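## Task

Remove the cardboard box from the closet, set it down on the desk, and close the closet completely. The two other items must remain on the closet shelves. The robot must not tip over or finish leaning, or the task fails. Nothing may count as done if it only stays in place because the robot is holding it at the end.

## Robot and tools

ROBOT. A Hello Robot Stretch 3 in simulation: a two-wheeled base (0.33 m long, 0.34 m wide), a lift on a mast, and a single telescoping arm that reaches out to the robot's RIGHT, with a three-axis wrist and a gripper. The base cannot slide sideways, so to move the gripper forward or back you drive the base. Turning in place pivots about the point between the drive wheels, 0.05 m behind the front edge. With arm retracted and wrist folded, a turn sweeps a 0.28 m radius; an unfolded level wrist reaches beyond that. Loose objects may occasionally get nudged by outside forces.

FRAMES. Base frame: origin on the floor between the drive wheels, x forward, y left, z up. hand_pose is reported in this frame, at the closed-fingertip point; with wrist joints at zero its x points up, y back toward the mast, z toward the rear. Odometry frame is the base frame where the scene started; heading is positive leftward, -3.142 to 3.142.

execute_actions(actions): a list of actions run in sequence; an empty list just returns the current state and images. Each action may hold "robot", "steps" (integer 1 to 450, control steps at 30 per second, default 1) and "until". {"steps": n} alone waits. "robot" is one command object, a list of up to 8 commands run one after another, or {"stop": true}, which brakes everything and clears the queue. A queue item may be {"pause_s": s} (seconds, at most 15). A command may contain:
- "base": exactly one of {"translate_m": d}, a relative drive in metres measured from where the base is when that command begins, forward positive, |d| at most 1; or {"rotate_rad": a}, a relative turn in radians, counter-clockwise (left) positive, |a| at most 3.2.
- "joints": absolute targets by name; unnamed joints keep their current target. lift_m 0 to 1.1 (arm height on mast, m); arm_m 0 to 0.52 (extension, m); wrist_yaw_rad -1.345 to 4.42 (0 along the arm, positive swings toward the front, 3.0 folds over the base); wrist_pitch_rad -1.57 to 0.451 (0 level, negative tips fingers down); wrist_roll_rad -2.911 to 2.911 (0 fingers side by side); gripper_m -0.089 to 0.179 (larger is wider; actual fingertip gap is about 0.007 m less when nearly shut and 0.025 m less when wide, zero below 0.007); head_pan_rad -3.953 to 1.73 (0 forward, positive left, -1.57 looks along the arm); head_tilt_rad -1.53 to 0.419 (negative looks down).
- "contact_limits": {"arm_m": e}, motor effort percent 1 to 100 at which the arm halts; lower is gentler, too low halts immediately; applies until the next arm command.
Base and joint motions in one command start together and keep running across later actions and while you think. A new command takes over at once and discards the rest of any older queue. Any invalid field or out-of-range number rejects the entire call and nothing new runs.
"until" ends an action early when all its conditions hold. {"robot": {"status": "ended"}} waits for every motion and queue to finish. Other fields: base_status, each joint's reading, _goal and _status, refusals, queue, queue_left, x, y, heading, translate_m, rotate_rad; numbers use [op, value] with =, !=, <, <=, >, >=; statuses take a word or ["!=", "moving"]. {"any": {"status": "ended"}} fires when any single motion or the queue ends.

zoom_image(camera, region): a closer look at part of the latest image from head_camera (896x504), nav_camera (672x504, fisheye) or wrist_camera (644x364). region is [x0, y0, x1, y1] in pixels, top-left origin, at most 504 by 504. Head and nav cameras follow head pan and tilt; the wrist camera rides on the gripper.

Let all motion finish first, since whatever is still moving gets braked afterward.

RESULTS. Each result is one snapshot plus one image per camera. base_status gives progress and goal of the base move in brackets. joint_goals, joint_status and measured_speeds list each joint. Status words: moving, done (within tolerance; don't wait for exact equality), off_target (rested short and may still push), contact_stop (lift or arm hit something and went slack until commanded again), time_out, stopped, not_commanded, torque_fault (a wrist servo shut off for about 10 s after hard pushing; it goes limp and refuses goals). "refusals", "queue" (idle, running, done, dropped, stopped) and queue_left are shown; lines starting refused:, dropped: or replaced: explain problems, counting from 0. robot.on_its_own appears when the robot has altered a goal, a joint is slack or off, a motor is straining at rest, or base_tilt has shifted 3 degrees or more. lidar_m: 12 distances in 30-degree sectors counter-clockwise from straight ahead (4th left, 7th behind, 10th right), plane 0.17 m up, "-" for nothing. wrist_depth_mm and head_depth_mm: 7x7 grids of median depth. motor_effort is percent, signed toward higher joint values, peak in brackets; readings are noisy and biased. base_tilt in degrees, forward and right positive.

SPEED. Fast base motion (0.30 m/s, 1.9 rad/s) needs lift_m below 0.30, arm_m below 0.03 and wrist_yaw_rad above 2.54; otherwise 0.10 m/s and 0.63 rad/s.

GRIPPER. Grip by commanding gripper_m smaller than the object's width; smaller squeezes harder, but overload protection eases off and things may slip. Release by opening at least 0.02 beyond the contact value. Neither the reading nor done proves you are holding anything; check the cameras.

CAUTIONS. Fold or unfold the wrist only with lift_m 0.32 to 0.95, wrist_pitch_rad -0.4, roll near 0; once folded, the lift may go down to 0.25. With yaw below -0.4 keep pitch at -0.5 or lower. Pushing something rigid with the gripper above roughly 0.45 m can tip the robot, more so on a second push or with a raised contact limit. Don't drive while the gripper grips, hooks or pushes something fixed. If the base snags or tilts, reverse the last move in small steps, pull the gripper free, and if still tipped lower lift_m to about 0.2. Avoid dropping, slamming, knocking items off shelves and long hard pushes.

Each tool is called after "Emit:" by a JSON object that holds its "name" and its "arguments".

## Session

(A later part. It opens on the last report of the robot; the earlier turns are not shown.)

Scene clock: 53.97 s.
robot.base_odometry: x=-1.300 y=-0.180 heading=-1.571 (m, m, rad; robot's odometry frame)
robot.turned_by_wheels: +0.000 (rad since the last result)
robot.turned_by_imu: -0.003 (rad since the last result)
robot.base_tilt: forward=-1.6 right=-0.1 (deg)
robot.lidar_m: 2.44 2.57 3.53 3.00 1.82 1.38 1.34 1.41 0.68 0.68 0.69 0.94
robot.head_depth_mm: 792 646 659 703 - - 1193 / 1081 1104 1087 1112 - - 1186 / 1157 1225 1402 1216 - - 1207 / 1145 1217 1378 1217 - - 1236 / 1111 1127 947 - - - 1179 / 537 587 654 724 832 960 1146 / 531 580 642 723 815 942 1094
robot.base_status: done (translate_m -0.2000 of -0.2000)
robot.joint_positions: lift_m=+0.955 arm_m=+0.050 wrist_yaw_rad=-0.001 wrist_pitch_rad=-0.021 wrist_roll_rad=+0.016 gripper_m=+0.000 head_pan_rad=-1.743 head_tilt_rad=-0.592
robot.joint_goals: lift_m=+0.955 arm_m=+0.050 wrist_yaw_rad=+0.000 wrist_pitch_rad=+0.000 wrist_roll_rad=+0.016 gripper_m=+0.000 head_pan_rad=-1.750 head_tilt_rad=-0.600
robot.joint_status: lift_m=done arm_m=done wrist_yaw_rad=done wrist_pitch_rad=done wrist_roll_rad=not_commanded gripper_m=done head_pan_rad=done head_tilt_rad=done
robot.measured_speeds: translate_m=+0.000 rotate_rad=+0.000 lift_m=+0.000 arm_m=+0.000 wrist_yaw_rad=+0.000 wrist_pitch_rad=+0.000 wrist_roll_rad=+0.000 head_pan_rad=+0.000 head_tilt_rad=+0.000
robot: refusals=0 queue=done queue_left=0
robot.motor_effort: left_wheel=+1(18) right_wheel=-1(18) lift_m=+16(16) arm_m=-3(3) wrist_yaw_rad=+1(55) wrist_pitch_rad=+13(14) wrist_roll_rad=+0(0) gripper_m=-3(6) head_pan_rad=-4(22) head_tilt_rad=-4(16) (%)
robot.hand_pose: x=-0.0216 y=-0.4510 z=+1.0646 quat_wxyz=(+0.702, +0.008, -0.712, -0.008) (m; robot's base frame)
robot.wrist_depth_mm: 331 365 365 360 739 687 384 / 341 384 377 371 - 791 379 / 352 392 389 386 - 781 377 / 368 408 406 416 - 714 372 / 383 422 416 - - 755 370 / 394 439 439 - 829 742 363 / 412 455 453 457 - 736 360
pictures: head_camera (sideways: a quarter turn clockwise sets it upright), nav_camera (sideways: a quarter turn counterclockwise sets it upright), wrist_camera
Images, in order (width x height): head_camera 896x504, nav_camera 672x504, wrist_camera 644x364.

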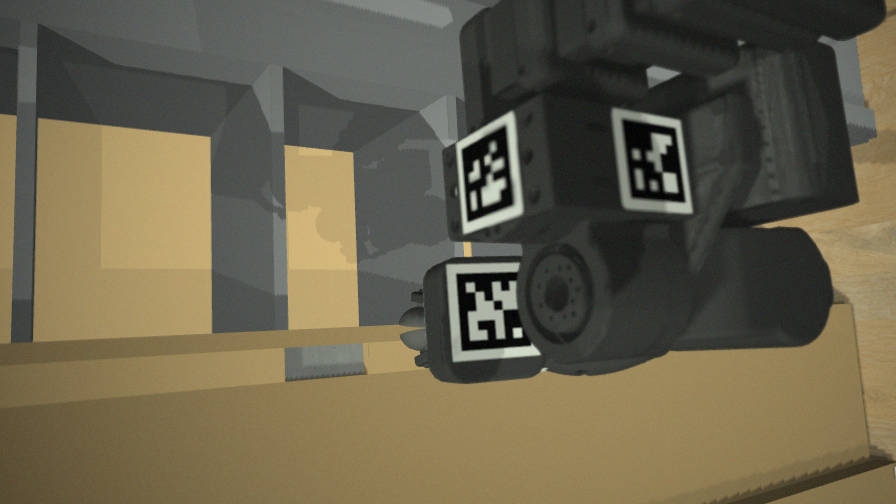

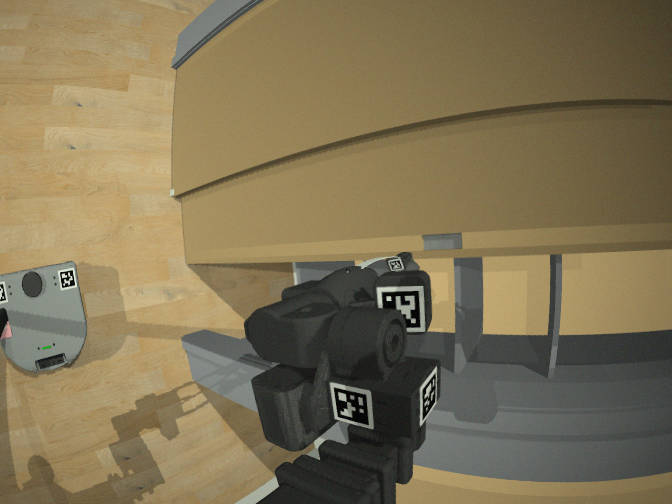

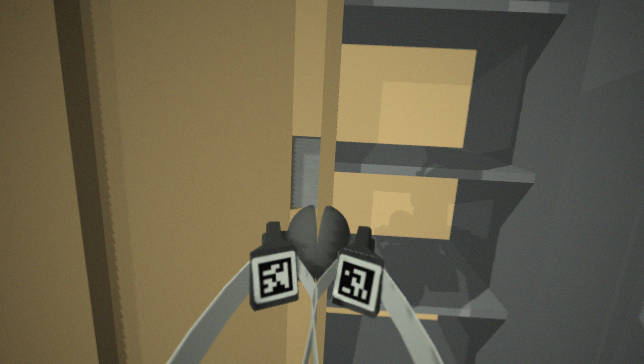

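Emit:
{"name": "execute_actions", "arguments": {"actions": [{"robot":{"joints":{"lift_m":0.25,"arm_m":0,"wrist_yaw_rad":1.5,"head_tilt_rad":-0.5,"head_pan_rad":-1.5},"base":{"translate_m":-0.2}},"steps":450,"until":{"robot":{"status":"ended"}}}]}}

Scene clock: 61.57 s.
robot.base_odometry: x=-1.300 y=+0.020 heading=-1.571 (m, m, rad; robot's odometry frame)
robot.turned_by_wheels: +0.000 (rad since the last result)
robot.turned_by_imu: -0.003 (rad since the last result)
robot.base_tilt: forward=-1.6 right=+0.0 (deg)
robot.lidar_m: 2.64 2.78 3.54 3.03 1.55 1.17 1.14 1.20 0.61 0.60 0.70 0.93
robot.head_depth_mm: 550 521 550 595 670 755 860 / 1091 1197 1124 1170 762 778 878 / 1108 1217 1230 1294 1363 1528 1331 / 1118 1223 1222 1287 1360 1562 1330 / 1130 1230 1208 1281 1359 1473 1255 / 563 606 659 721 807 915 1055 / 557 607 666 735 821 930 1075
robot.base_status: done (translate_m -0.2000 of -0.2000)
robot.joint_positions: lift_m=+0.250 arm_m=+0.001 wrist_yaw_rad=+1.498 wrist_pitch_rad=-0.021 wrist_roll_rad=+0.016 gripper_m=+0.000 head_pan_rad=-1.507 head_tilt_rad=-0.507
robot.joint_goals: lift_m=+0.250 arm_m=+0.000 wrist_yaw_rad=+1.500 wrist_pitch_rad=+0.000 wrist_roll_rad=+0.016 gripper_m=+0.000 head_pan_rad=-1.500 head_tilt_rad=-0.500
robot.joint_status: lift_m=done arm_m=done wrist_yaw_rad=done wrist_pitch_rad=done wrist_roll_rad=not_commanded gripper_m=done head_pan_rad=done head_tilt_rad=done
robot.measured_speeds: translate_m=+0.000 rotate_rad=+0.000 lift_m=+0.000 arm_m=+0.000 wrist_yaw_rad=+0.000 wrist_pitch_rad=+0.000 wrist_roll_rad=+0.000 head_pan_rad=+0.000 head_tilt_rad=+0.000
robot: refusals=0 queue=done queue_left=0
robot.motor_effort: left_wheel=+1(5) right_wheel=+0(3) lift_m=+15(16) arm_m=-3(3) wrist_yaw_rad=+2(3) wrist_pitch_rad=+13(13) wrist_roll_rad=+0(0) gripper_m=-3(3) head_pan_rad=+4(27) head_tilt_rad=+5(17) (%)
robot.hand_pose: x=+0.2336 y=-0.1649 z=+0.3596 quat_wxyz=(+0.519, +0.491, -0.516, +0.472) (m; robot's base frame)
robot.wrist_depth_mm: - - - - - 851 567 / - - - - - 857 563 / - - - - - 833 550 / - - - - - 817 550 / - - - - - 815 542 / 742 761 829 - 842 752 538 / 591 601 614 629 639 653 531
pictures: head_camera (sideways: a quarter turn clockwise sets it upright), nav_camera (sideways: a quarter turn counterclockwise sets it upright), wrist_camera
Images, in order (width x height): head_camera 896x504, nav_camera 672x504, wrist_camera 644x364.

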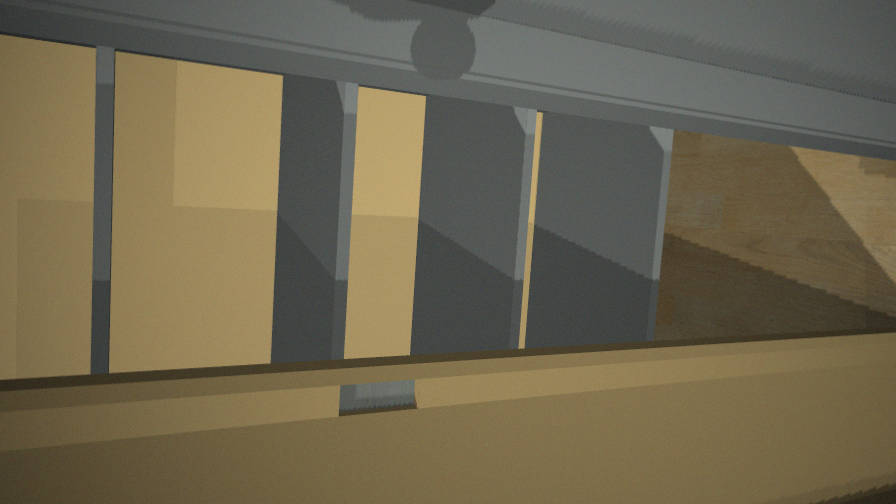

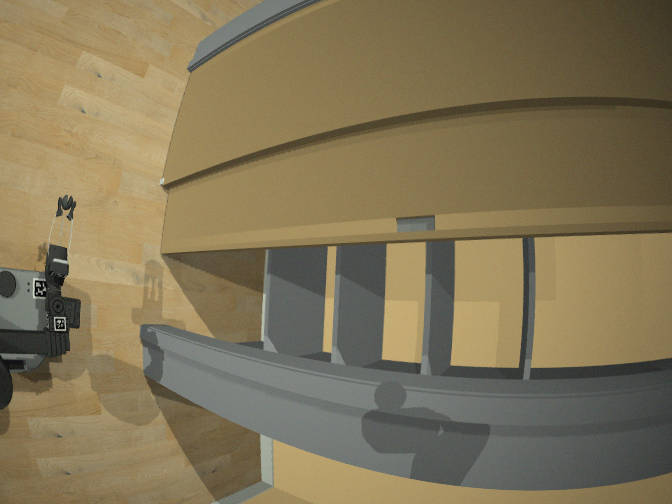

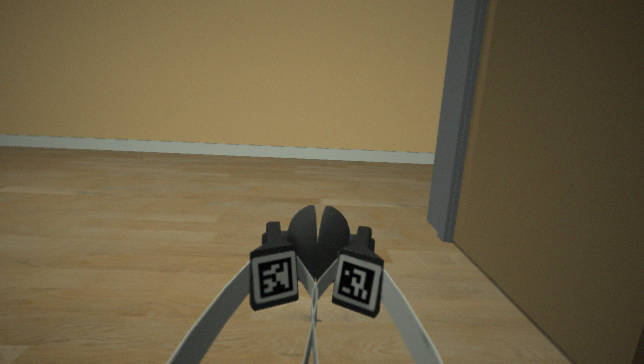

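Emit:
{"name": "execute_actions", "arguments": {"actions": [{"robot":[{"joints":{"wrist_yaw_rad":0}},{"joints":{"arm_m":0.31}},{"base":{"translate_m":0.42}},{"base":{"translate_m":-0.1},"joints":{"head_pan_rad":-1.35}}],"steps":450,"until":{"robot":{"status":"ended"}}}]}}

Scene clock: 74.87 s.
robot.base_odometry: x=-1.300 y=-0.300 heading=-1.571 (m, m, rad; robot's odometry frame)
robot.turned_by_wheels: +0.000 (rad since the last result)
robot.turned_by_imu: -0.002 (rad since the last result)
robot.base_tilt: forward=-1.6 right=+0.0 (deg)
robot.lidar_m: 2.32 2.44 3.48 2.98 1.98 1.49 1.46 0.84 0.74 0.66 0.67 0.95
robot.head_depth_mm: 1079 1180 1131 1308 1328 1483 1329 / 1108 1206 1243 1288 1367 1520 1337 / 555 603 667 749 1275 1475 1336 / 532 579 632 699 787 887 1015 / 543 589 645 711 795 898 1039 / 557 607 664 737 828 943 1092 / 572 624 686 764 858 989 1150
robot.base_status: done (translate_m -0.1000 of -0.1000)
robot.joint_positions: lift_m=+0.250 arm_m=+0.310 wrist_yaw_rad=-0.130 wrist_pitch_rad=-0.021 wrist_roll_rad=+0.016 gripper_m=+0.000 head_pan_rad=-1.357 head_tilt_rad=-0.507
robot.joint_goals: lift_m=+0.250 arm_m=+0.310 wrist_yaw_rad=-0.129 wrist_pitch_rad=+0.000 wrist_roll_rad=+0.016 gripper_m=+0.000 head_pan_rad=-1.350 head_tilt_rad=-0.500
robot.joint_status: lift_m=done arm_m=done wrist_yaw_rad=done wrist_pitch_rad=done wrist_roll_rad=not_commanded gripper_m=done head_pan_rad=done head_tilt_rad=done
robot.measured_speeds: translate_m=+0.000 rotate_rad=+0.000 lift_m=+0.000 arm_m=+0.000 wrist_yaw_rad=+0.000 wrist_pitch_rad=+0.000 wrist_roll_rad=+0.000 head_pan_rad=+0.000 head_tilt_rad=+0.000
robot: refusals=0 queue=done queue_left=0
robot.on_its_own: wrist_yaw_rad is held at -0.129, not at your +0.000, by its stall guard, which is not easing now
robot.motor_effort: left_wheel=+2(33) right_wheel=+0(22) lift_m=+15(16) arm_m=+3(5) wrist_yaw_rad=+1(66) wrist_pitch_rad=+13(13) wrist_roll_rad=+0(0) gripper_m=-3(8) head_pan_rad=+4(20) head_tilt_rad=+5(4) (%)
robot.hand_pose: x=-0.0547 y=-0.7082 z=+0.3596 quat_wxyz=(+0.700, -0.039, -0.711, -0.054) (m; robot's base frame)
robot.wrist_depth_mm: 722 748 744 757 791 793 566 / 426 766 773 778 801 806 572 / 258 797 797 819 822 719 520 / 151 816 832 845 889 828 560 / 152 847 855 - 912 821 563 / 153 766 818 - 848 762 552 / 153 603 614 625 637 658 543
pictures: head_camera (sideways: a quarter turn clockwise sets it upright), nav_camera (sideways: a quarter turn counterclockwise sets it upright), wrist_camera
Images, in order (width x height): head_camera 896x504, nav_camera 672x504, wrist_camera 644x364.

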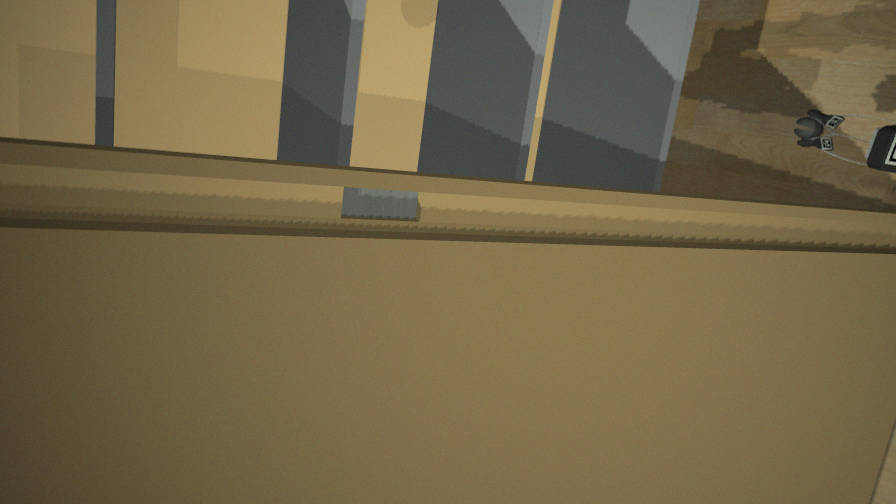

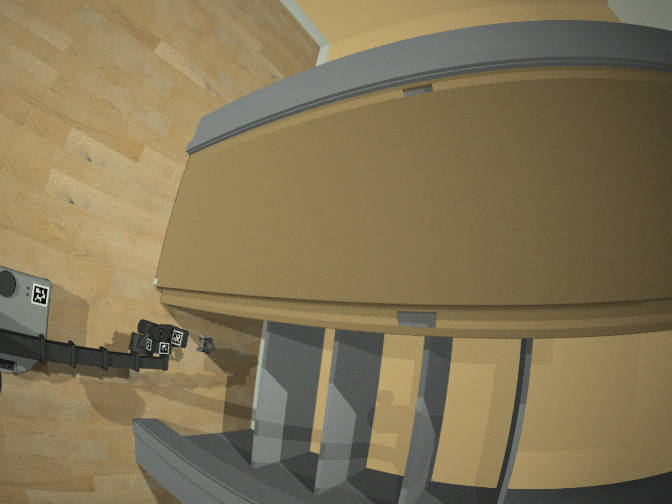

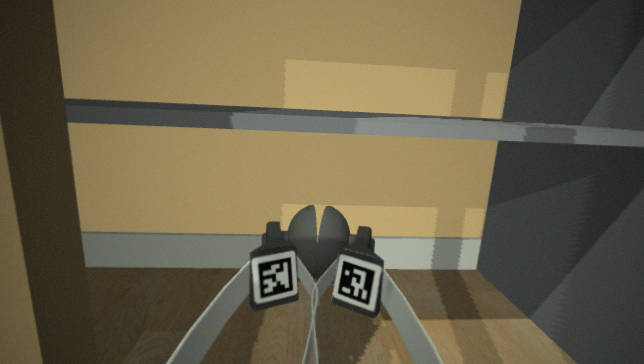

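Emit:
{"name": "execute_actions", "arguments": {"actions": [{"robot":[{"joints":{"arm_m":0.15,"wrist_yaw_rad":0.0}},{"joints":{"lift_m":0.955,"head_pan_rad":-1.57},"base":{"translate_m":0.11}}],"steps":450,"until":{"robot":{"status":"ended"}}}]}}

Scene clock: 84.93 s.
robot.base_odometry: x=-1.300 y=-0.410 heading=-1.571 (m, m, rad; robot's odometry frame)
robot.turned_by_wheels: +0.000 (rad since the last result)
robot.turned_by_imu: -0.002 (rad since the last result)
robot.base_tilt: forward=-1.5 right=+0.0 (deg)
robot.lidar_m: 2.21 2.32 3.33 2.97 2.13 1.61 1.57 0.83 0.82 0.64 0.68 0.91
robot.head_depth_mm: 1117 1212 1250 1414 - 1537 1325 / 1121 1226 1235 - - 1543 1337 / 1096 1204 1108 - - 1547 1337 / 542 585 640 682 757 893 1045 / 519 561 613 676 753 849 980 / 520 565 617 682 763 859 983 / 525 567 621 688 767 867 992
robot.base_status: done (translate_m +0.1100 of +0.1100)
robot.joint_positions: lift_m=+0.955 arm_m=+0.150 wrist_yaw_rad=-0.001 wrist_pitch_rad=-0.021 wrist_roll_rad=+0.016 gripper_m=+0.000 head_pan_rad=-1.563 head_tilt_rad=-0.507
robot.joint_goals: lift_m=+0.955 arm_m=+0.150 wrist_yaw_rad=+0.000 wrist_pitch_rad=+0.000 wrist_roll_rad=+0.016 gripper_m=+0.000 head_pan_rad=-1.570 head_tilt_rad=-0.500
robot.joint_status: lift_m=done arm_m=done wrist_yaw_rad=done wrist_pitch_rad=done wrist_roll_rad=not_commanded gripper_m=done head_pan_rad=done head_tilt_rad=done
robot.measured_speeds: translate_m=+0.000 rotate_rad=+0.000 lift_m=+0.000 arm_m=+0.000 wrist_yaw_rad=+0.000 wrist_pitch_rad=+0.000 wrist_roll_rad=+0.000 head_pan_rad=+0.000 head_tilt_rad=+0.000
robot: refusals=0 queue=done queue_left=0
robot.motor_effort: left_wheel=+1(8) right_wheel=-1(3) lift_m=+39(38) arm_m=-3(0) wrist_yaw_rad=+1(2) wrist_pitch_rad=+13(12) wrist_roll_rad=+0(0) gripper_m=-3(3) head_pan_rad=-4(26) head_tilt_rad=+4(5) (%)
robot.hand_pose: x=-0.0217 y=-0.5510 z=+1.0636 quat_wxyz=(+0.702, +0.008, -0.712, -0.008) (m; robot's base frame)
robot.wrist_depth_mm: 239 236 233 274 751 712 657 / 247 245 242 285 939 936 816 / 257 253 248 293 977 962 811 / 265 263 259 315 719 777 699 / 278 273 268 - - - 791 / 288 285 280 - 826 852 777 / 301 297 291 347 701 709 678
pictures: head_camera (sideways: a quarter turn clockwise sets it upright), nav_camera (sideways: a quarter turn counterclockwise sets it upright), wrist_camera
Images, in order (width x height): head_camera 896x504, nav_camera 672x504, wrist_camera 644x364.

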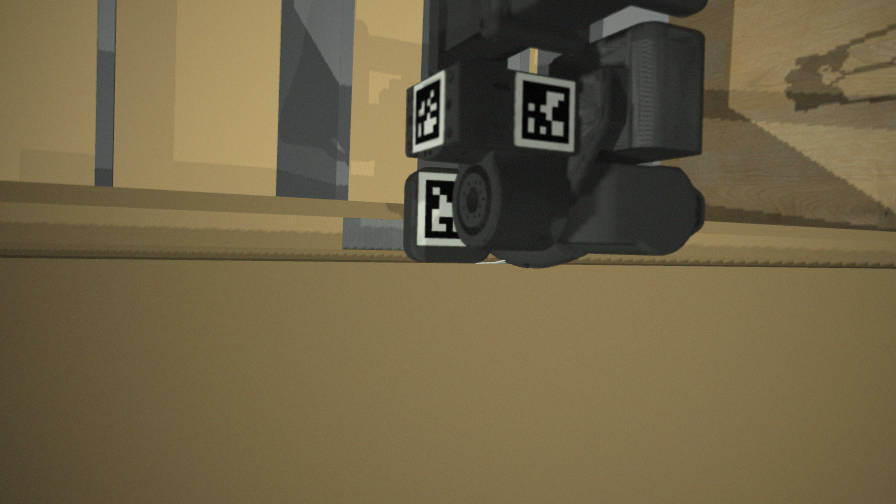

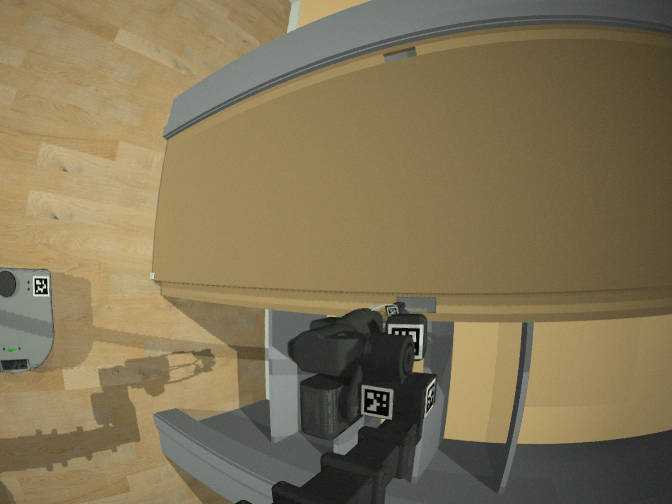

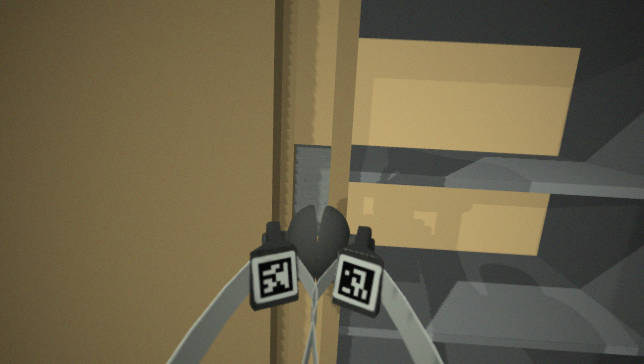

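Emit:
{"name": "execute_actions", "arguments": {"actions": [{"robot":{"joints":{"arm_m":0.32},"contact_limits":{"arm_m":12}},"steps":200,"until":{"robot":{"status":"ended"}}},{"robot":{"base":{"translate_m":-0.13}},"steps":200,"until":{"robot":{"status":"ended"}}},{"robot":{"joints":{"arm_m":0.32},"contact_limits":{"arm_m":12}},"steps":200,"until":{"robot":{"status":"ended"}}},{"robot":{"base":{"translate_m":-0.13}},"steps":200,"until":{"robot":{"status":"ended"}}},{"robot":{"joints":{"arm_m":0.32},"contact_limits":{"arm_m":12}},"steps":200,"until":{"robot":{"status":"ended"}}},{"robot":{"base":{"translate_m":-0.13}},"steps":200,"until":{"robot":{"status":"ended"}}},{"robot":{"joints":{"arm_m":0.32},"contact_limits":{"arm_m":12}},"steps":200,"until":{"robot":{"status":"ended"}}}]}}

Scene clock: 95.43 s.
robot.base_odometry: x=-1.301 y=-0.020 heading=-1.571 (m, m, rad; robot's odometry frame)
robot.turned_by_wheels: +0.000 (rad since the last result)
robot.turned_by_imu: -0.019 (rad since the last result)
robot.base_tilt: forward=-1.8 right=-0.1 (deg)
robot.lidar_m: 2.60 2.72 3.55 3.06 1.63 1.21 1.18 1.23 0.62 0.63 0.71 0.93
robot.head_depth_mm: 506 527 564 - 701 789 903 / 1097 1190 1083 - 720 787 889 / 1111 1223 1185 - 1374 1569 1301 / 1120 1224 1117 - 1366 1523 1298 / 549 596 651 717 798 901 1038 / 551 598 656 720 806 907 1038 / 554 601 655 724 805 913 1049
robot.base_status: done (translate_m -0.1300 of -0.1300)
robot.joint_positions: lift_m=+0.955 arm_m=+0.270 wrist_yaw_rad=+0.223 wrist_pitch_rad=-0.030 wrist_roll_rad=+0.016 gripper_m=+0.000 head_pan_rad=-1.563 head_tilt_rad=-0.506
robot.joint_goals: lift_m=+0.955 arm_m=+0.271 wrist_yaw_rad=+0.200 wrist_pitch_rad=+0.000 wrist_roll_rad=+0.016 gripper_m=+0.000 head_pan_rad=-1.570 head_tilt_rad=-0.500
robot.joint_status: lift_m=done arm_m=contact_stop wrist_yaw_rad=done wrist_pitch_rad=done wrist_roll_rad=not_commanded gripper_m=done head_pan_rad=done head_tilt_rad=done
robot.measured_speeds: translate_m=+0.000 rotate_rad=+0.000 lift_m=+0.000 arm_m=-0.006 wrist_yaw_rad=+0.010 wrist_pitch_rad=+0.000 wrist_roll_rad=+0.000 head_pan_rad=+0.000 head_tilt_rad=+0.000
robot: refusals=0 queue=dropped queue_left=0
robot.on_its_own: wrist_yaw_rad is held at +0.200, not at your +0.000, by its stall guard, which is not easing now; arm_m is slack since a contact_stop, until your next command for it (your +0.320 is given up)
robot.motor_effort: left_wheel=+3(25) right_wheel=+0(22) lift_m=+38(39) arm_m=+6(11) wrist_yaw_rad=-21(64) wrist_pitch_rad=+18(20) wrist_roll_rad=+0(0) gripper_m=-6(9) head_pan_rad=-4(4) head_tilt_rad=+4(4) (%)
robot.contact_limits: arm_m 12 (drawing in: default 18, maximum 30; extending or still: default 26, maximum 42)
robot.hand_pose: x=+0.0350 y=-0.6644 z=+1.0615 quat_wxyz=(+0.698, +0.090, -0.707, +0.067) (m; robot's base frame)
robot.wrist_depth_mm: 200 185 171 164 764 700 488 / 208 192 178 172 797 735 480 / 218 201 184 177 823 774 463 / 227 209 198 198 503 523 429 / 239 220 204 - 884 742 393 / 252 231 213 - 802 732 424 / 266 242 217 228 622 607 413
pictures: head_camera (sideways: a quarter turn clockwise sets it upright), nav_camera (sideways: a quarter turn counterclockwise sets it upright), wrist_camera
replaced: robot.arm_m: its motion had ended contact_stop
replaced: robot.arm_m: its motion had ended contact_stop
replaced: robot.arm_m: its motion had ended contact_stop
Images, in order (width x height): head_camera 896x504, nav_camera 672x504, wrist_camera 644x364.

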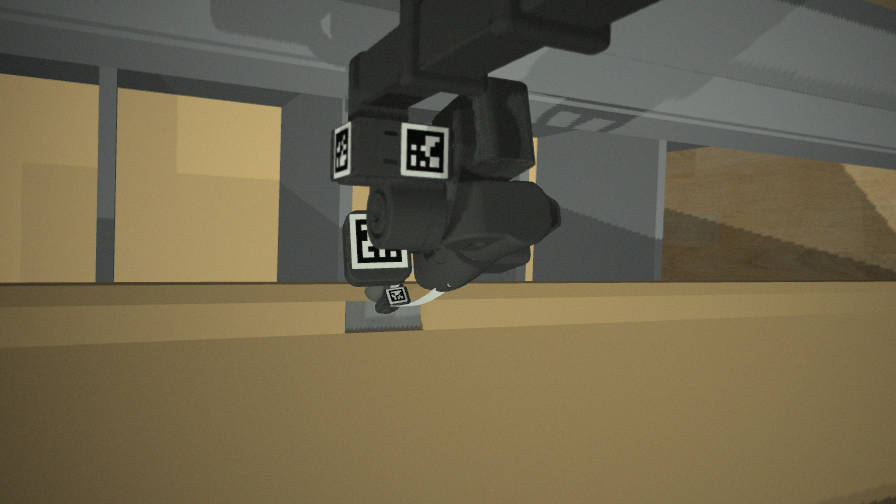

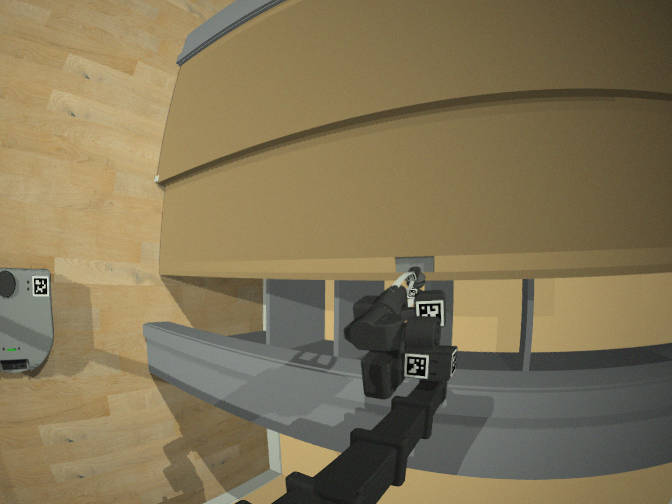

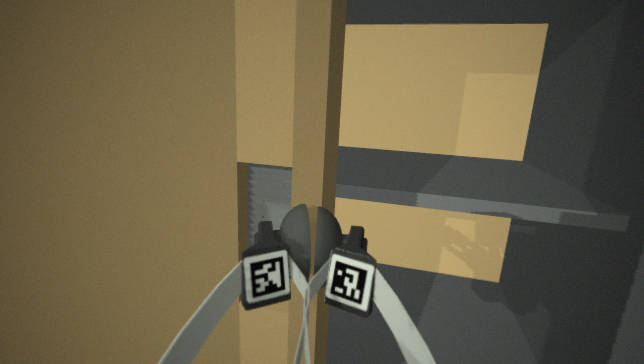

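Emit:
{"name": "execute_actions", "arguments": {"actions": [{"robot":[{"joints":{"arm_m":0.22}},{"joints":{"wrist_yaw_rad":0.0},"base":{"translate_m":0.085}}],"steps":300,"until":{"robot":{"status":"ended"}}},{"robot":{"joints":{"arm_m":0.32},"contact_limits":{"arm_m":15}},"steps":200,"until":{"robot":{"status":"ended"}}},{"robot":{"base":{"translate_m":-0.07}},"steps":200,"until":{"robot":{"status":"ended"}}},{"robot":{"joints":{"arm_m":0.32,"wrist_yaw_rad":-0.02},"contact_limits":{"arm_m":15}},"steps":200,"until":{"robot":{"status":"ended"}}},{"robot":{"base":{"translate_m":-0.07}},"steps":200,"until":{"robot":{"status":"ended"}}},{"robot":{"joints":{"arm_m":0.32,"wrist_yaw_rad":0},"contact_limits":{"arm_m":15}},"steps":200,"until":{"robot":{"status":"ended"}}}]}}

Scene clock: 105.77 s.
robot.base_odometry: x=-1.301 y=+0.035 heading=-1.571 (m, m, rad; robot's odometry frame)
robot.turned_by_wheels: +0.000 (rad since the last result)
robot.turned_by_imu: +0.091 (rad since the last result)
robot.base_tilt: forward=-1.7 right=-0.1 (deg)
robot.lidar_m: 2.64 2.86 3.05 3.04 1.45 1.15 1.14 1.23 0.60 0.68 0.73 1.02
robot.head_depth_mm: 1067 576 555 - 659 750 851 / 1093 1198 1141 - 843 792 870 / 1102 1207 1127 - 1366 1535 1328 / 546 590 643 716 809 906 1047 / 554 600 656 724 807 914 1047 / 561 610 665 738 823 935 1070 / 569 616 677 749 839 946 1085
robot.base_status: done (translate_m -0.0700 of -0.0700)
robot.joint_positions: lift_m=+0.955 arm_m=+0.262 wrist_yaw_rad=+0.008 wrist_pitch_rad=-0.030 wrist_roll_rad=+0.016 gripper_m=+0.000 head_pan_rad=-1.563 head_tilt_rad=-0.505
robot.joint_goals: lift_m=+0.955 arm_m=+0.262 wrist_yaw_rad=+0.000 wrist_pitch_rad=+0.000 wrist_roll_rad=+0.016 gripper_m=+0.000 head_pan_rad=-1.570 head_tilt_rad=-0.500
robot.joint_status: lift_m=done arm_m=contact_stop wrist_yaw_rad=done wrist_pitch_rad=done wrist_roll_rad=not_commanded gripper_m=done head_pan_rad=done head_tilt_rad=done
robot.measured_speeds: translate_m=+0.000 rotate_rad=-0.004 lift_m=+0.000 arm_m=-0.014 wrist_yaw_rad=+0.000 wrist_pitch_rad=+0.048 wrist_roll_rad=+0.000 head_pan_rad=+0.000 head_tilt_rad=+0.000
robot: refusals=0 queue=dropped queue_left=0
robot.on_its_own: arm_m is slack since a contact_stop, until your next command for it (your +0.320 is given up)
robot.motor_effort: left_wheel=-2(25) right_wheel=+3(17) lift_m=+37(37) arm_m=+7(13) wrist_yaw_rad=-5(59) wrist_pitch_rad=+15(42) wrist_roll_rad=+0(0) gripper_m=-4(7) head_pan_rad=-4(4) head_tilt_rad=+3(4) (%)
robot.contact_limits: arm_m 15 (drawing in: default 18, maximum 30; extending or still: default 26, maximum 42)
robot.hand_pose: x=-0.0195 y=-0.6624 z=+1.0616 quat_wxyz=(+0.702, +0.013, -0.712, -0.008) (m; robot's base frame)
robot.wrist_depth_mm: 173 168 162 157 772 595 361 / 180 174 169 163 801 613 354 / 189 182 174 170 837 591 348 / 197 190 183 189 502 480 341 / 205 198 191 892 892 552 202 / 216 207 199 - 815 541 197 / 227 217 205 204 624 523 194
pictures: head_camera (sideways: a quarter turn clockwise sets it upright), nav_camera (sideways: a quarter turn counterclockwise sets it upright), wrist_camera
replaced: robot.arm_m: its motion had ended contact_stop
replaced: robot.arm_m: its motion had ended contact_stop
Images, in order (width x height): head_camera 896x504, nav_camera 672x504, wrist_camera 644x364.

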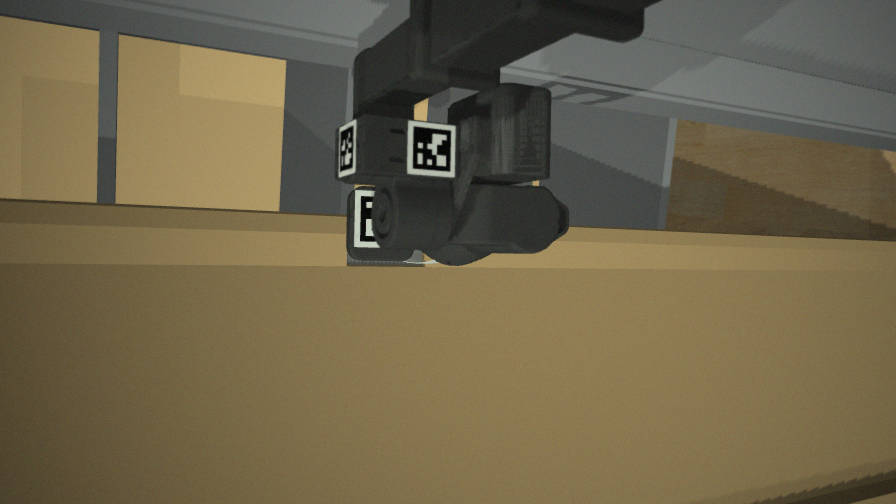

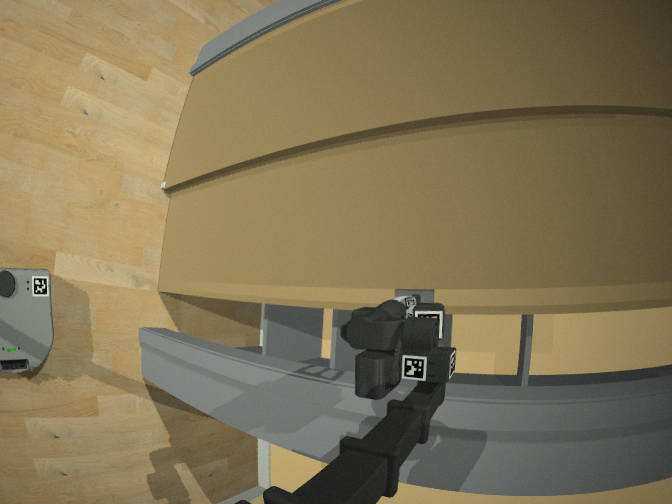

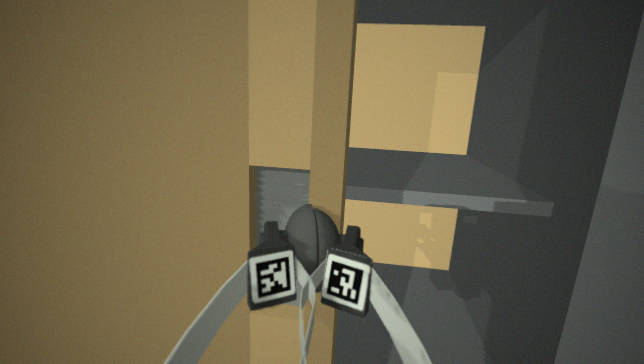

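Emit:
{"name": "execute_actions", "arguments": {"actions": [{"robot":[{"joints":{"arm_m":0.2}},{"base":{"rotate_rad":-0.06}},{"joints":{"wrist_yaw_rad":-0.3},"base":{"translate_m":0.125}}],"steps":300,"until":{"robot":{"status":"ended"}}},{"robot":{"joints":{"arm_m":0.33},"contact_limits":{"arm_m":15}},"steps":200,"until":{"robot":{"status":"ended"}}}]}}

Scene clock: 112.87 s.
robot.base_odometry: x=-1.308 y=-0.090 heading=-1.631 (m, m, rad; robot's odometry frame)
robot.turned_by_wheels: -0.060 (rad since the last result)
robot.turned_by_imu: -0.044 (rad since the last result)
robot.base_tilt: forward=-1.8 right=-0.4 (deg)
robot.lidar_m: 2.51 2.68 3.50 3.00 1.66 1.29 1.26 1.35 0.65 0.68 0.72 0.99
robot.head_depth_mm: 1107 1192 1127 - 1317 825 882 / 552 617 1005 1333 1390 1541 1334 / 550 597 643 - 804 909 1057 / 557 604 655 720 809 901 1038 / 562 610 666 729 813 912 1054 / 565 616 671 737 825 928 1069 / 571 620 680 751 821 907 1016
robot.base_status: done (translate_m +0.1250 of +0.1250)
robot.joint_positions: lift_m=+0.955 arm_m=+0.281 wrist_yaw_rad=-0.335 wrist_pitch_rad=-0.040 wrist_roll_rad=+0.016 gripper_m=+0.000 head_pan_rad=-1.563 head_tilt_rad=-0.505
robot.joint_goals: lift_m=+0.955 arm_m=+0.281 wrist_yaw_rad=-0.300 wrist_pitch_rad=+0.000 wrist_roll_rad=+0.016 gripper_m=+0.000 head_pan_rad=-1.570 head_tilt_rad=-0.500
robot.joint_status: lift_m=done arm_m=contact_stop wrist_yaw_rad=done wrist_pitch_rad=done wrist_roll_rad=not_commanded gripper_m=done head_pan_rad=done head_tilt_rad=done
robot.measured_speeds: translate_m=+0.000 rotate_rad=-0.002 lift_m=+0.000 arm_m=-0.001 wrist_yaw_rad=-0.150 wrist_pitch_rad=-0.072 wrist_roll_rad=+0.000 head_pan_rad=+0.000 head_tilt_rad=+0.000
robot: refusals=0 queue=dropped queue_left=0
robot.on_its_own: arm_m is slack since a contact_stop, until your next command for it (your +0.330 is given up)
robot.motor_effort: left_wheel=-6(11) right_wheel=-1(6) lift_m=+37(37) arm_m=+9(13) wrist_yaw_rad=+34(35) wrist_pitch_rad=+27(27) wrist_roll_rad=+0(0) gripper_m=-6(6) head_pan_rad=-3(4) head_tilt_rad=+3(3) (%)
robot.contact_limits: arm_m 15 (drawing in: default 18, maximum 30; extending or still: default 26, maximum 42)
robot.hand_pose: x=-0.1054 y=-0.6673 z=+1.0589 quat_wxyz=(+0.689, -0.105, -0.705, -0.131) (m; robot's base frame)
robot.wrist_depth_mm: 131 137 146 155 593 392 198 / 136 142 151 161 597 392 199 / 140 147 156 167 612 395 201 / 145 153 163 179 548 393 201 / 151 158 169 - 607 273 203 / 156 164 173 200 572 273 203 / 162 171 188 199 584 274 202
pictures: head_camera (sideways: a quarter turn clockwise sets it upright), nav_camera (sideways: a quarter turn counterclockwise sets it upright), wrist_camera
Images, in order (width x height): head_camera 896x504, nav_camera 672x504, wrist_camera 644x364.

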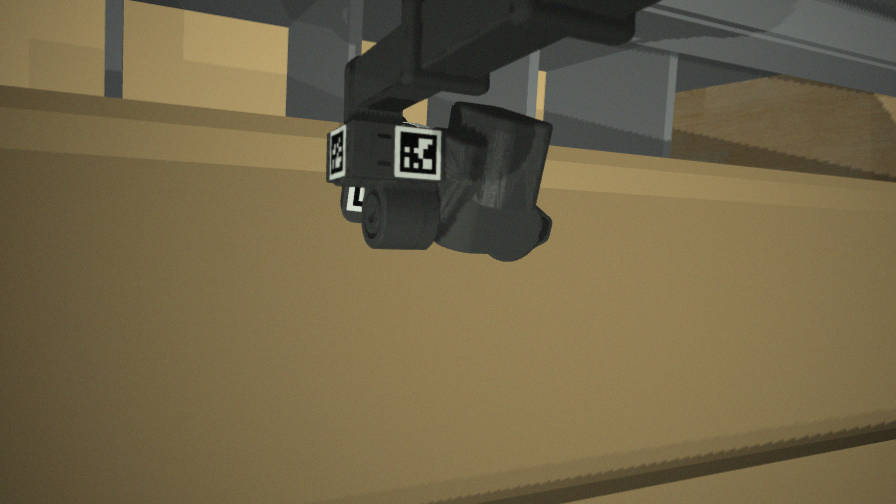

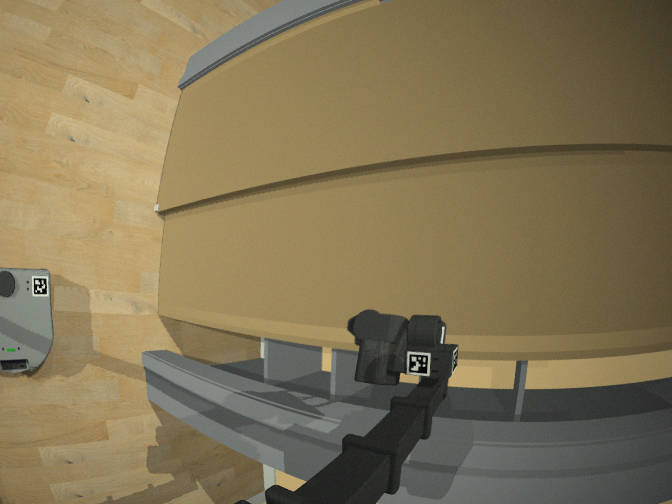

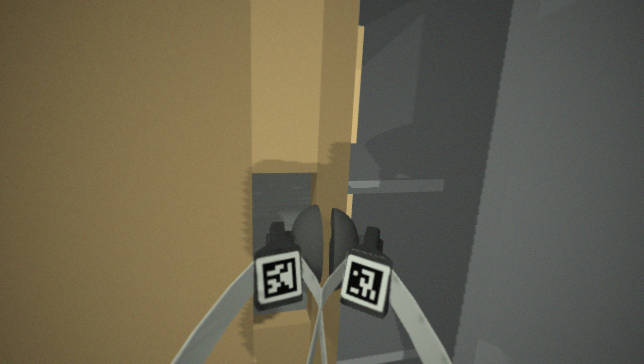

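Emit:
{"name": "execute_actions", "arguments": {"actions": [{"robot":[{"joints":{"arm_m":0.25,"wrist_yaw_rad":-0.3}},{"base":{"translate_m":0.022}}],"steps":300,"until":{"robot":{"status":"ended"}}},{"robot":{"joints":{"arm_m":0.33},"contact_limits":{"arm_m":12}},"steps":200,"until":{"robot":{"status":"ended"}}},{"robot":{"base":{"translate_m":-0.07}},"steps":200,"until":{"robot":{"status":"ended"}}}]}}

Scene clock: 121.20 s.
robot.base_odometry: x=-1.305 y=-0.042 heading=-1.631 (m, m, rad; robot's odometry frame)
robot.turned_by_wheels: +0.000 (rad since the last result)
robot.turned_by_imu: +0.076 (rad since the last result)
robot.base_tilt: forward=-1.6 right=-0.1 (deg)
robot.lidar_m: 2.55 2.81 3.04 3.02 1.52 1.24 1.23 1.35 0.63 0.68 0.74 1.08
robot.head_depth_mm: 1075 1173 1152 - 1348 1177 862 / 534 576 626 - 1328 1538 1332 / 544 587 631 - 797 873 1019 / 551 596 650 717 807 898 1025 / 562 608 665 732 817 922 1054 / 571 620 679 750 835 949 1079 / 579 632 692 757 825 917 1043
robot.base_status: done (translate_m -0.0700 of -0.0700)
robot.joint_positions: lift_m=+0.955 arm_m=+0.261 wrist_yaw_rad=-0.293 wrist_pitch_rad=-0.027 wrist_roll_rad=+0.016 gripper_m=+0.000 head_pan_rad=-1.564 head_tilt_rad=-0.502
robot.joint_goals: lift_m=+0.955 arm_m=+0.261 wrist_yaw_rad=-0.300 wrist_pitch_rad=+0.000 wrist_roll_rad=+0.016 gripper_m=+0.000 head_pan_rad=-1.570 head_tilt_rad=-0.500
robot.joint_status: lift_m=done arm_m=contact_stop wrist_yaw_rad=done wrist_pitch_rad=done wrist_roll_rad=not_commanded gripper_m=done head_pan_rad=done head_tilt_rad=done
robot.measured_speeds: translate_m=+0.000 rotate_rad=+0.000 lift_m=+0.000 arm_m=+0.000 wrist_yaw_rad=+0.000 wrist_pitch_rad=+0.000 wrist_roll_rad=+0.000 head_pan_rad=+0.000 head_tilt_rad=+0.000
robot: refusals=0 queue=done queue_left=0
robot.on_its_own: arm_m is slack since a contact_stop, until your next command for it (your +0.330 is given up)
robot.motor_effort: left_wheel=+2(31) right_wheel=-3(28) lift_m=+37(37) arm_m=+1(11) wrist_yaw_rad=-7(39) wrist_pitch_rad=+16(25) wrist_roll_rad=+0(0) gripper_m=-2(6) head_pan_rad=-3(3) head_tilt_rad=+2(3) (%)
robot.contact_limits: arm_m 12 (drawing in: default 18, maximum 30; extending or still: default 26, maximum 42)
robot.hand_pose: x=-0.0952 y=-0.6509 z=+1.0623 quat_wxyz=(+0.693, -0.094, -0.706, -0.112) (m; robot's base frame)
robot.wrist_depth_mm: 147 151 155 160 167 480 338 / 152 155 161 166 173 475 236 / 157 161 167 172 623 474 234 / 163 167 173 180 492 471 234 / 169 174 179 - 662 473 234 / 176 181 185 - 723 467 231 / 183 188 197 204 593 470 232
pictures: head_camera (sideways: a quarter turn clockwise sets it upright), nav_camera (sideways: a quarter turn counterclockwise sets it upright), wrist_camera
Images, in order (width x height): head_camera 896x504, nav_camera 672x504, wrist_camera 644x364.

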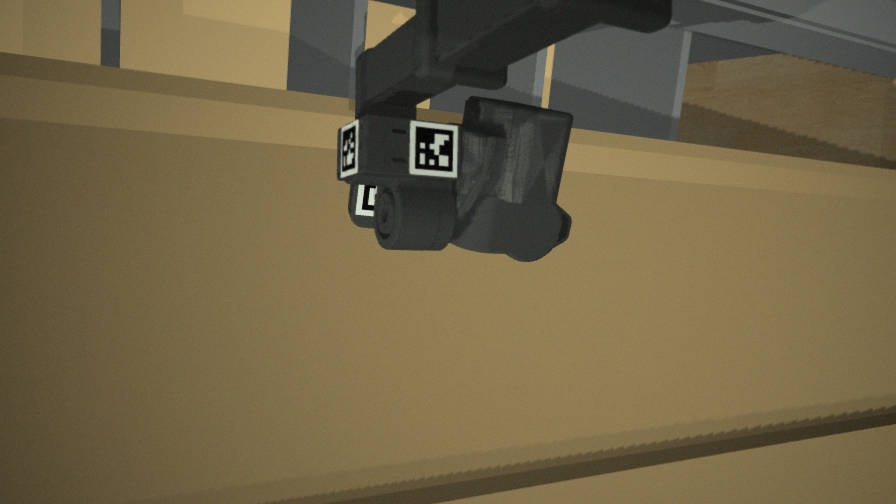

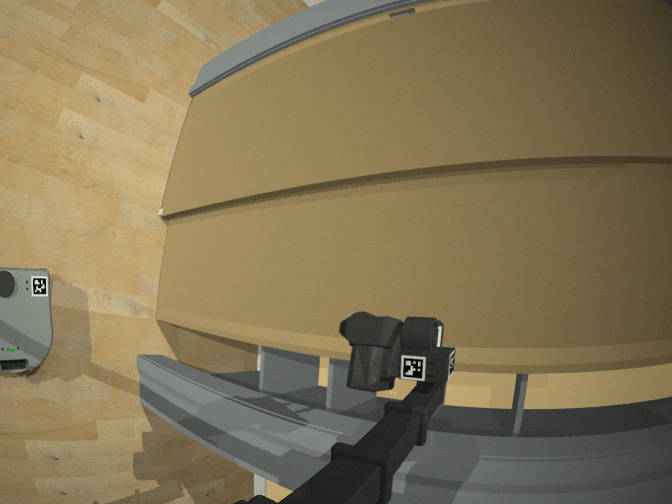

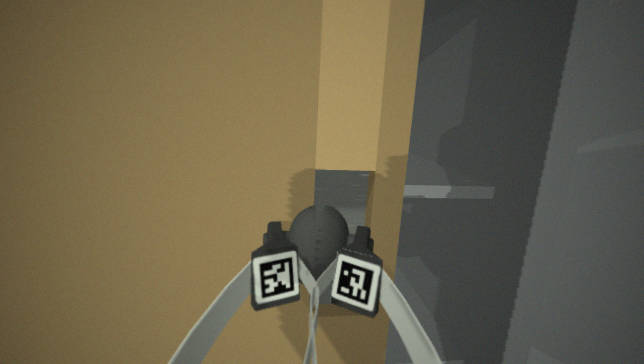

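Emit:
{"name": "execute_actions", "arguments": {"actions": [{"robot":[{"joints":{"arm_m":0.245}},{"base":{"rotate_rad":-0.02}}],"steps":300,"until":{"robot":{"status":"ended"}}},{"robot":{"joints":{"arm_m":0.33},"contact_limits":{"arm_m":10}},"steps":200,"until":{"robot":{"status":"ended"}}},{"robot":{"base":{"rotate_rad":-0.1}},"steps":200,"until":{"robot":{"status":"ended"}}}]}}

Scene clock: 125.97 s.
robot.base_odometry: x=-1.305 y=-0.042 heading=-1.751 (m, m, rad; robot's odometry frame)
robot.turned_by_wheels: -0.120 (rad since the last result)
robot.turned_by_imu: -0.119 (rad since the last result)
robot.base_tilt: forward=-1.6 right=-0.1 (deg)
robot.lidar_m: 2.55 2.67 3.54 3.04 1.68 1.27 1.23 1.29 0.63 0.67 0.70 0.93
robot.head_depth_mm: 999 1051 687 - 714 771 881 / 535 581 633 - 1280 1242 962 / 539 583 629 - 790 877 1019 / 542 585 636 702 793 881 1009 / 543 590 643 710 791 890 1016 / 549 593 647 714 794 895 1025 / 550 599 653 718 797 906 1014
robot.base_status: done (rotate_rad -0.1002 of -0.1000)
robot.joint_positions: lift_m=+0.955 arm_m=+0.266 wrist_yaw_rad=-0.319 wrist_pitch_rad=-0.024 wrist_roll_rad=+0.016 gripper_m=+0.000 head_pan_rad=-1.564 head_tilt_rad=-0.502
robot.joint_goals: lift_m=+0.955 arm_m=+0.266 wrist_yaw_rad=-0.300 wrist_pitch_rad=+0.000 wrist_roll_rad=+0.016 gripper_m=+0.000 head_pan_rad=-1.570 head_tilt_rad=-0.500
robot.joint_status: lift_m=done arm_m=contact_stop wrist_yaw_rad=done wrist_pitch_rad=done wrist_roll_rad=not_commanded gripper_m=done head_pan_rad=done head_tilt_rad=done
robot.measured_speeds: translate_m=+0.000 rotate_rad=+0.000 lift_m=+0.000 arm_m=+0.000 wrist_yaw_rad=+0.000 wrist_pitch_rad=+0.000 wrist_roll_rad=+0.000 head_pan_rad=+0.000 head_tilt_rad=+0.000
robot: refusals=0 queue=done queue_left=0
robot.on_its_own: arm_m is slack since a contact_stop, until your next command for it (your +0.330 is given up); wrist_yaw_rad is at rest, and its effort (+18) is outside its rest range (-12 to +12)
robot.motor_effort: left_wheel=-4(37) right_wheel=+4(29) lift_m=+37(37) arm_m=+0(7) wrist_yaw_rad=+18(82) wrist_pitch_rad=+14(18) wrist_roll_rad=+0(0) gripper_m=-3(8) head_pan_rad=-3(3) head_tilt_rad=+1(1) (%)
robot.contact_limits: arm_m 10 (drawing in: default 18, maximum 30; extending or still: default 26, maximum 42)
robot.hand_pose: x=-0.1017 y=-0.6537 z=+1.0631 quat_wxyz=(+0.691, -0.105, -0.705, -0.120) (m; robot's base frame)
robot.wrist_depth_mm: 132 138 147 158 418 200 149 / 135 142 152 164 418 200 149 / 140 147 158 170 424 201 151 / 144 153 164 180 451 202 150 / 149 158 170 - 452 202 154 / 155 163 173 - 371 203 156 / 159 169 186 201 533 204 160
pictures: head_camera (sideways: a quarter turn clockwise sets it upright), nav_camera (sideways: a quarter turn counterclockwise sets it upright), wrist_camera
Images, in order (width x height): head_camera 896x504, nav_camera 672x504, wrist_camera 644x364.

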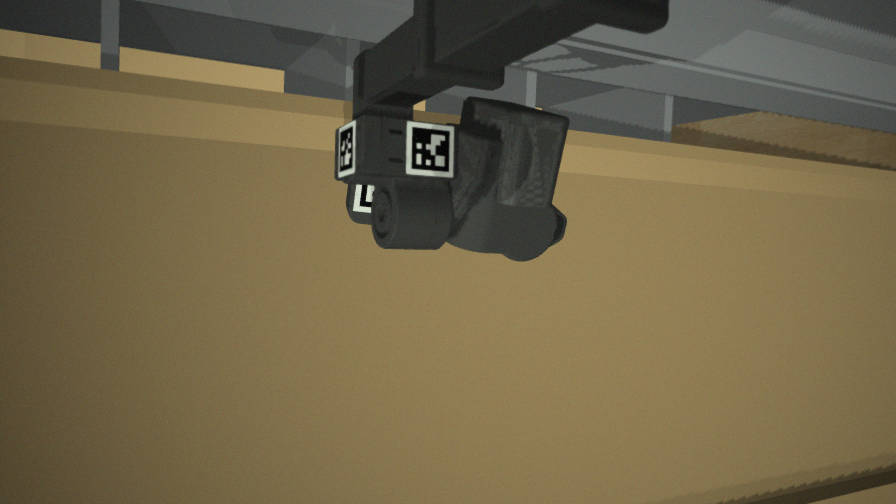

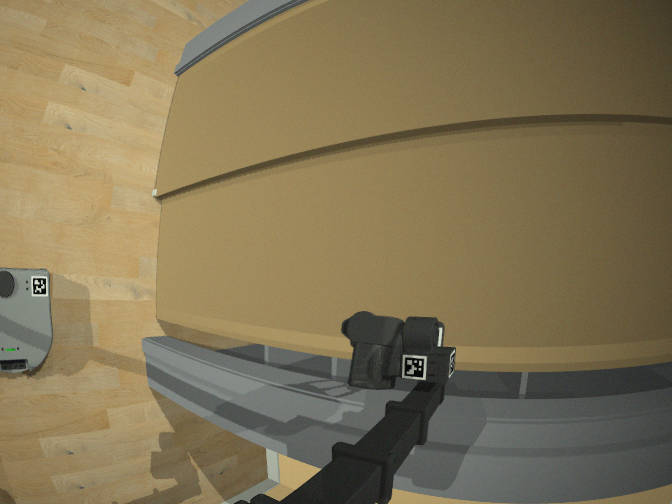

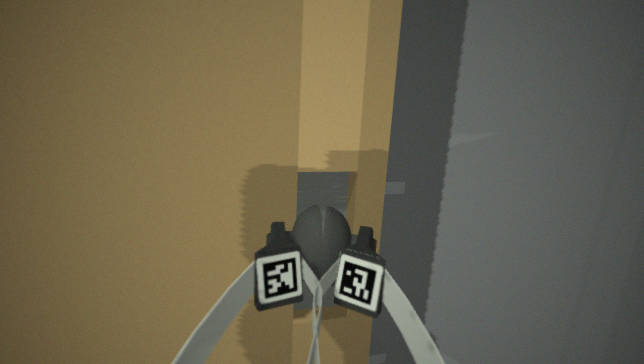

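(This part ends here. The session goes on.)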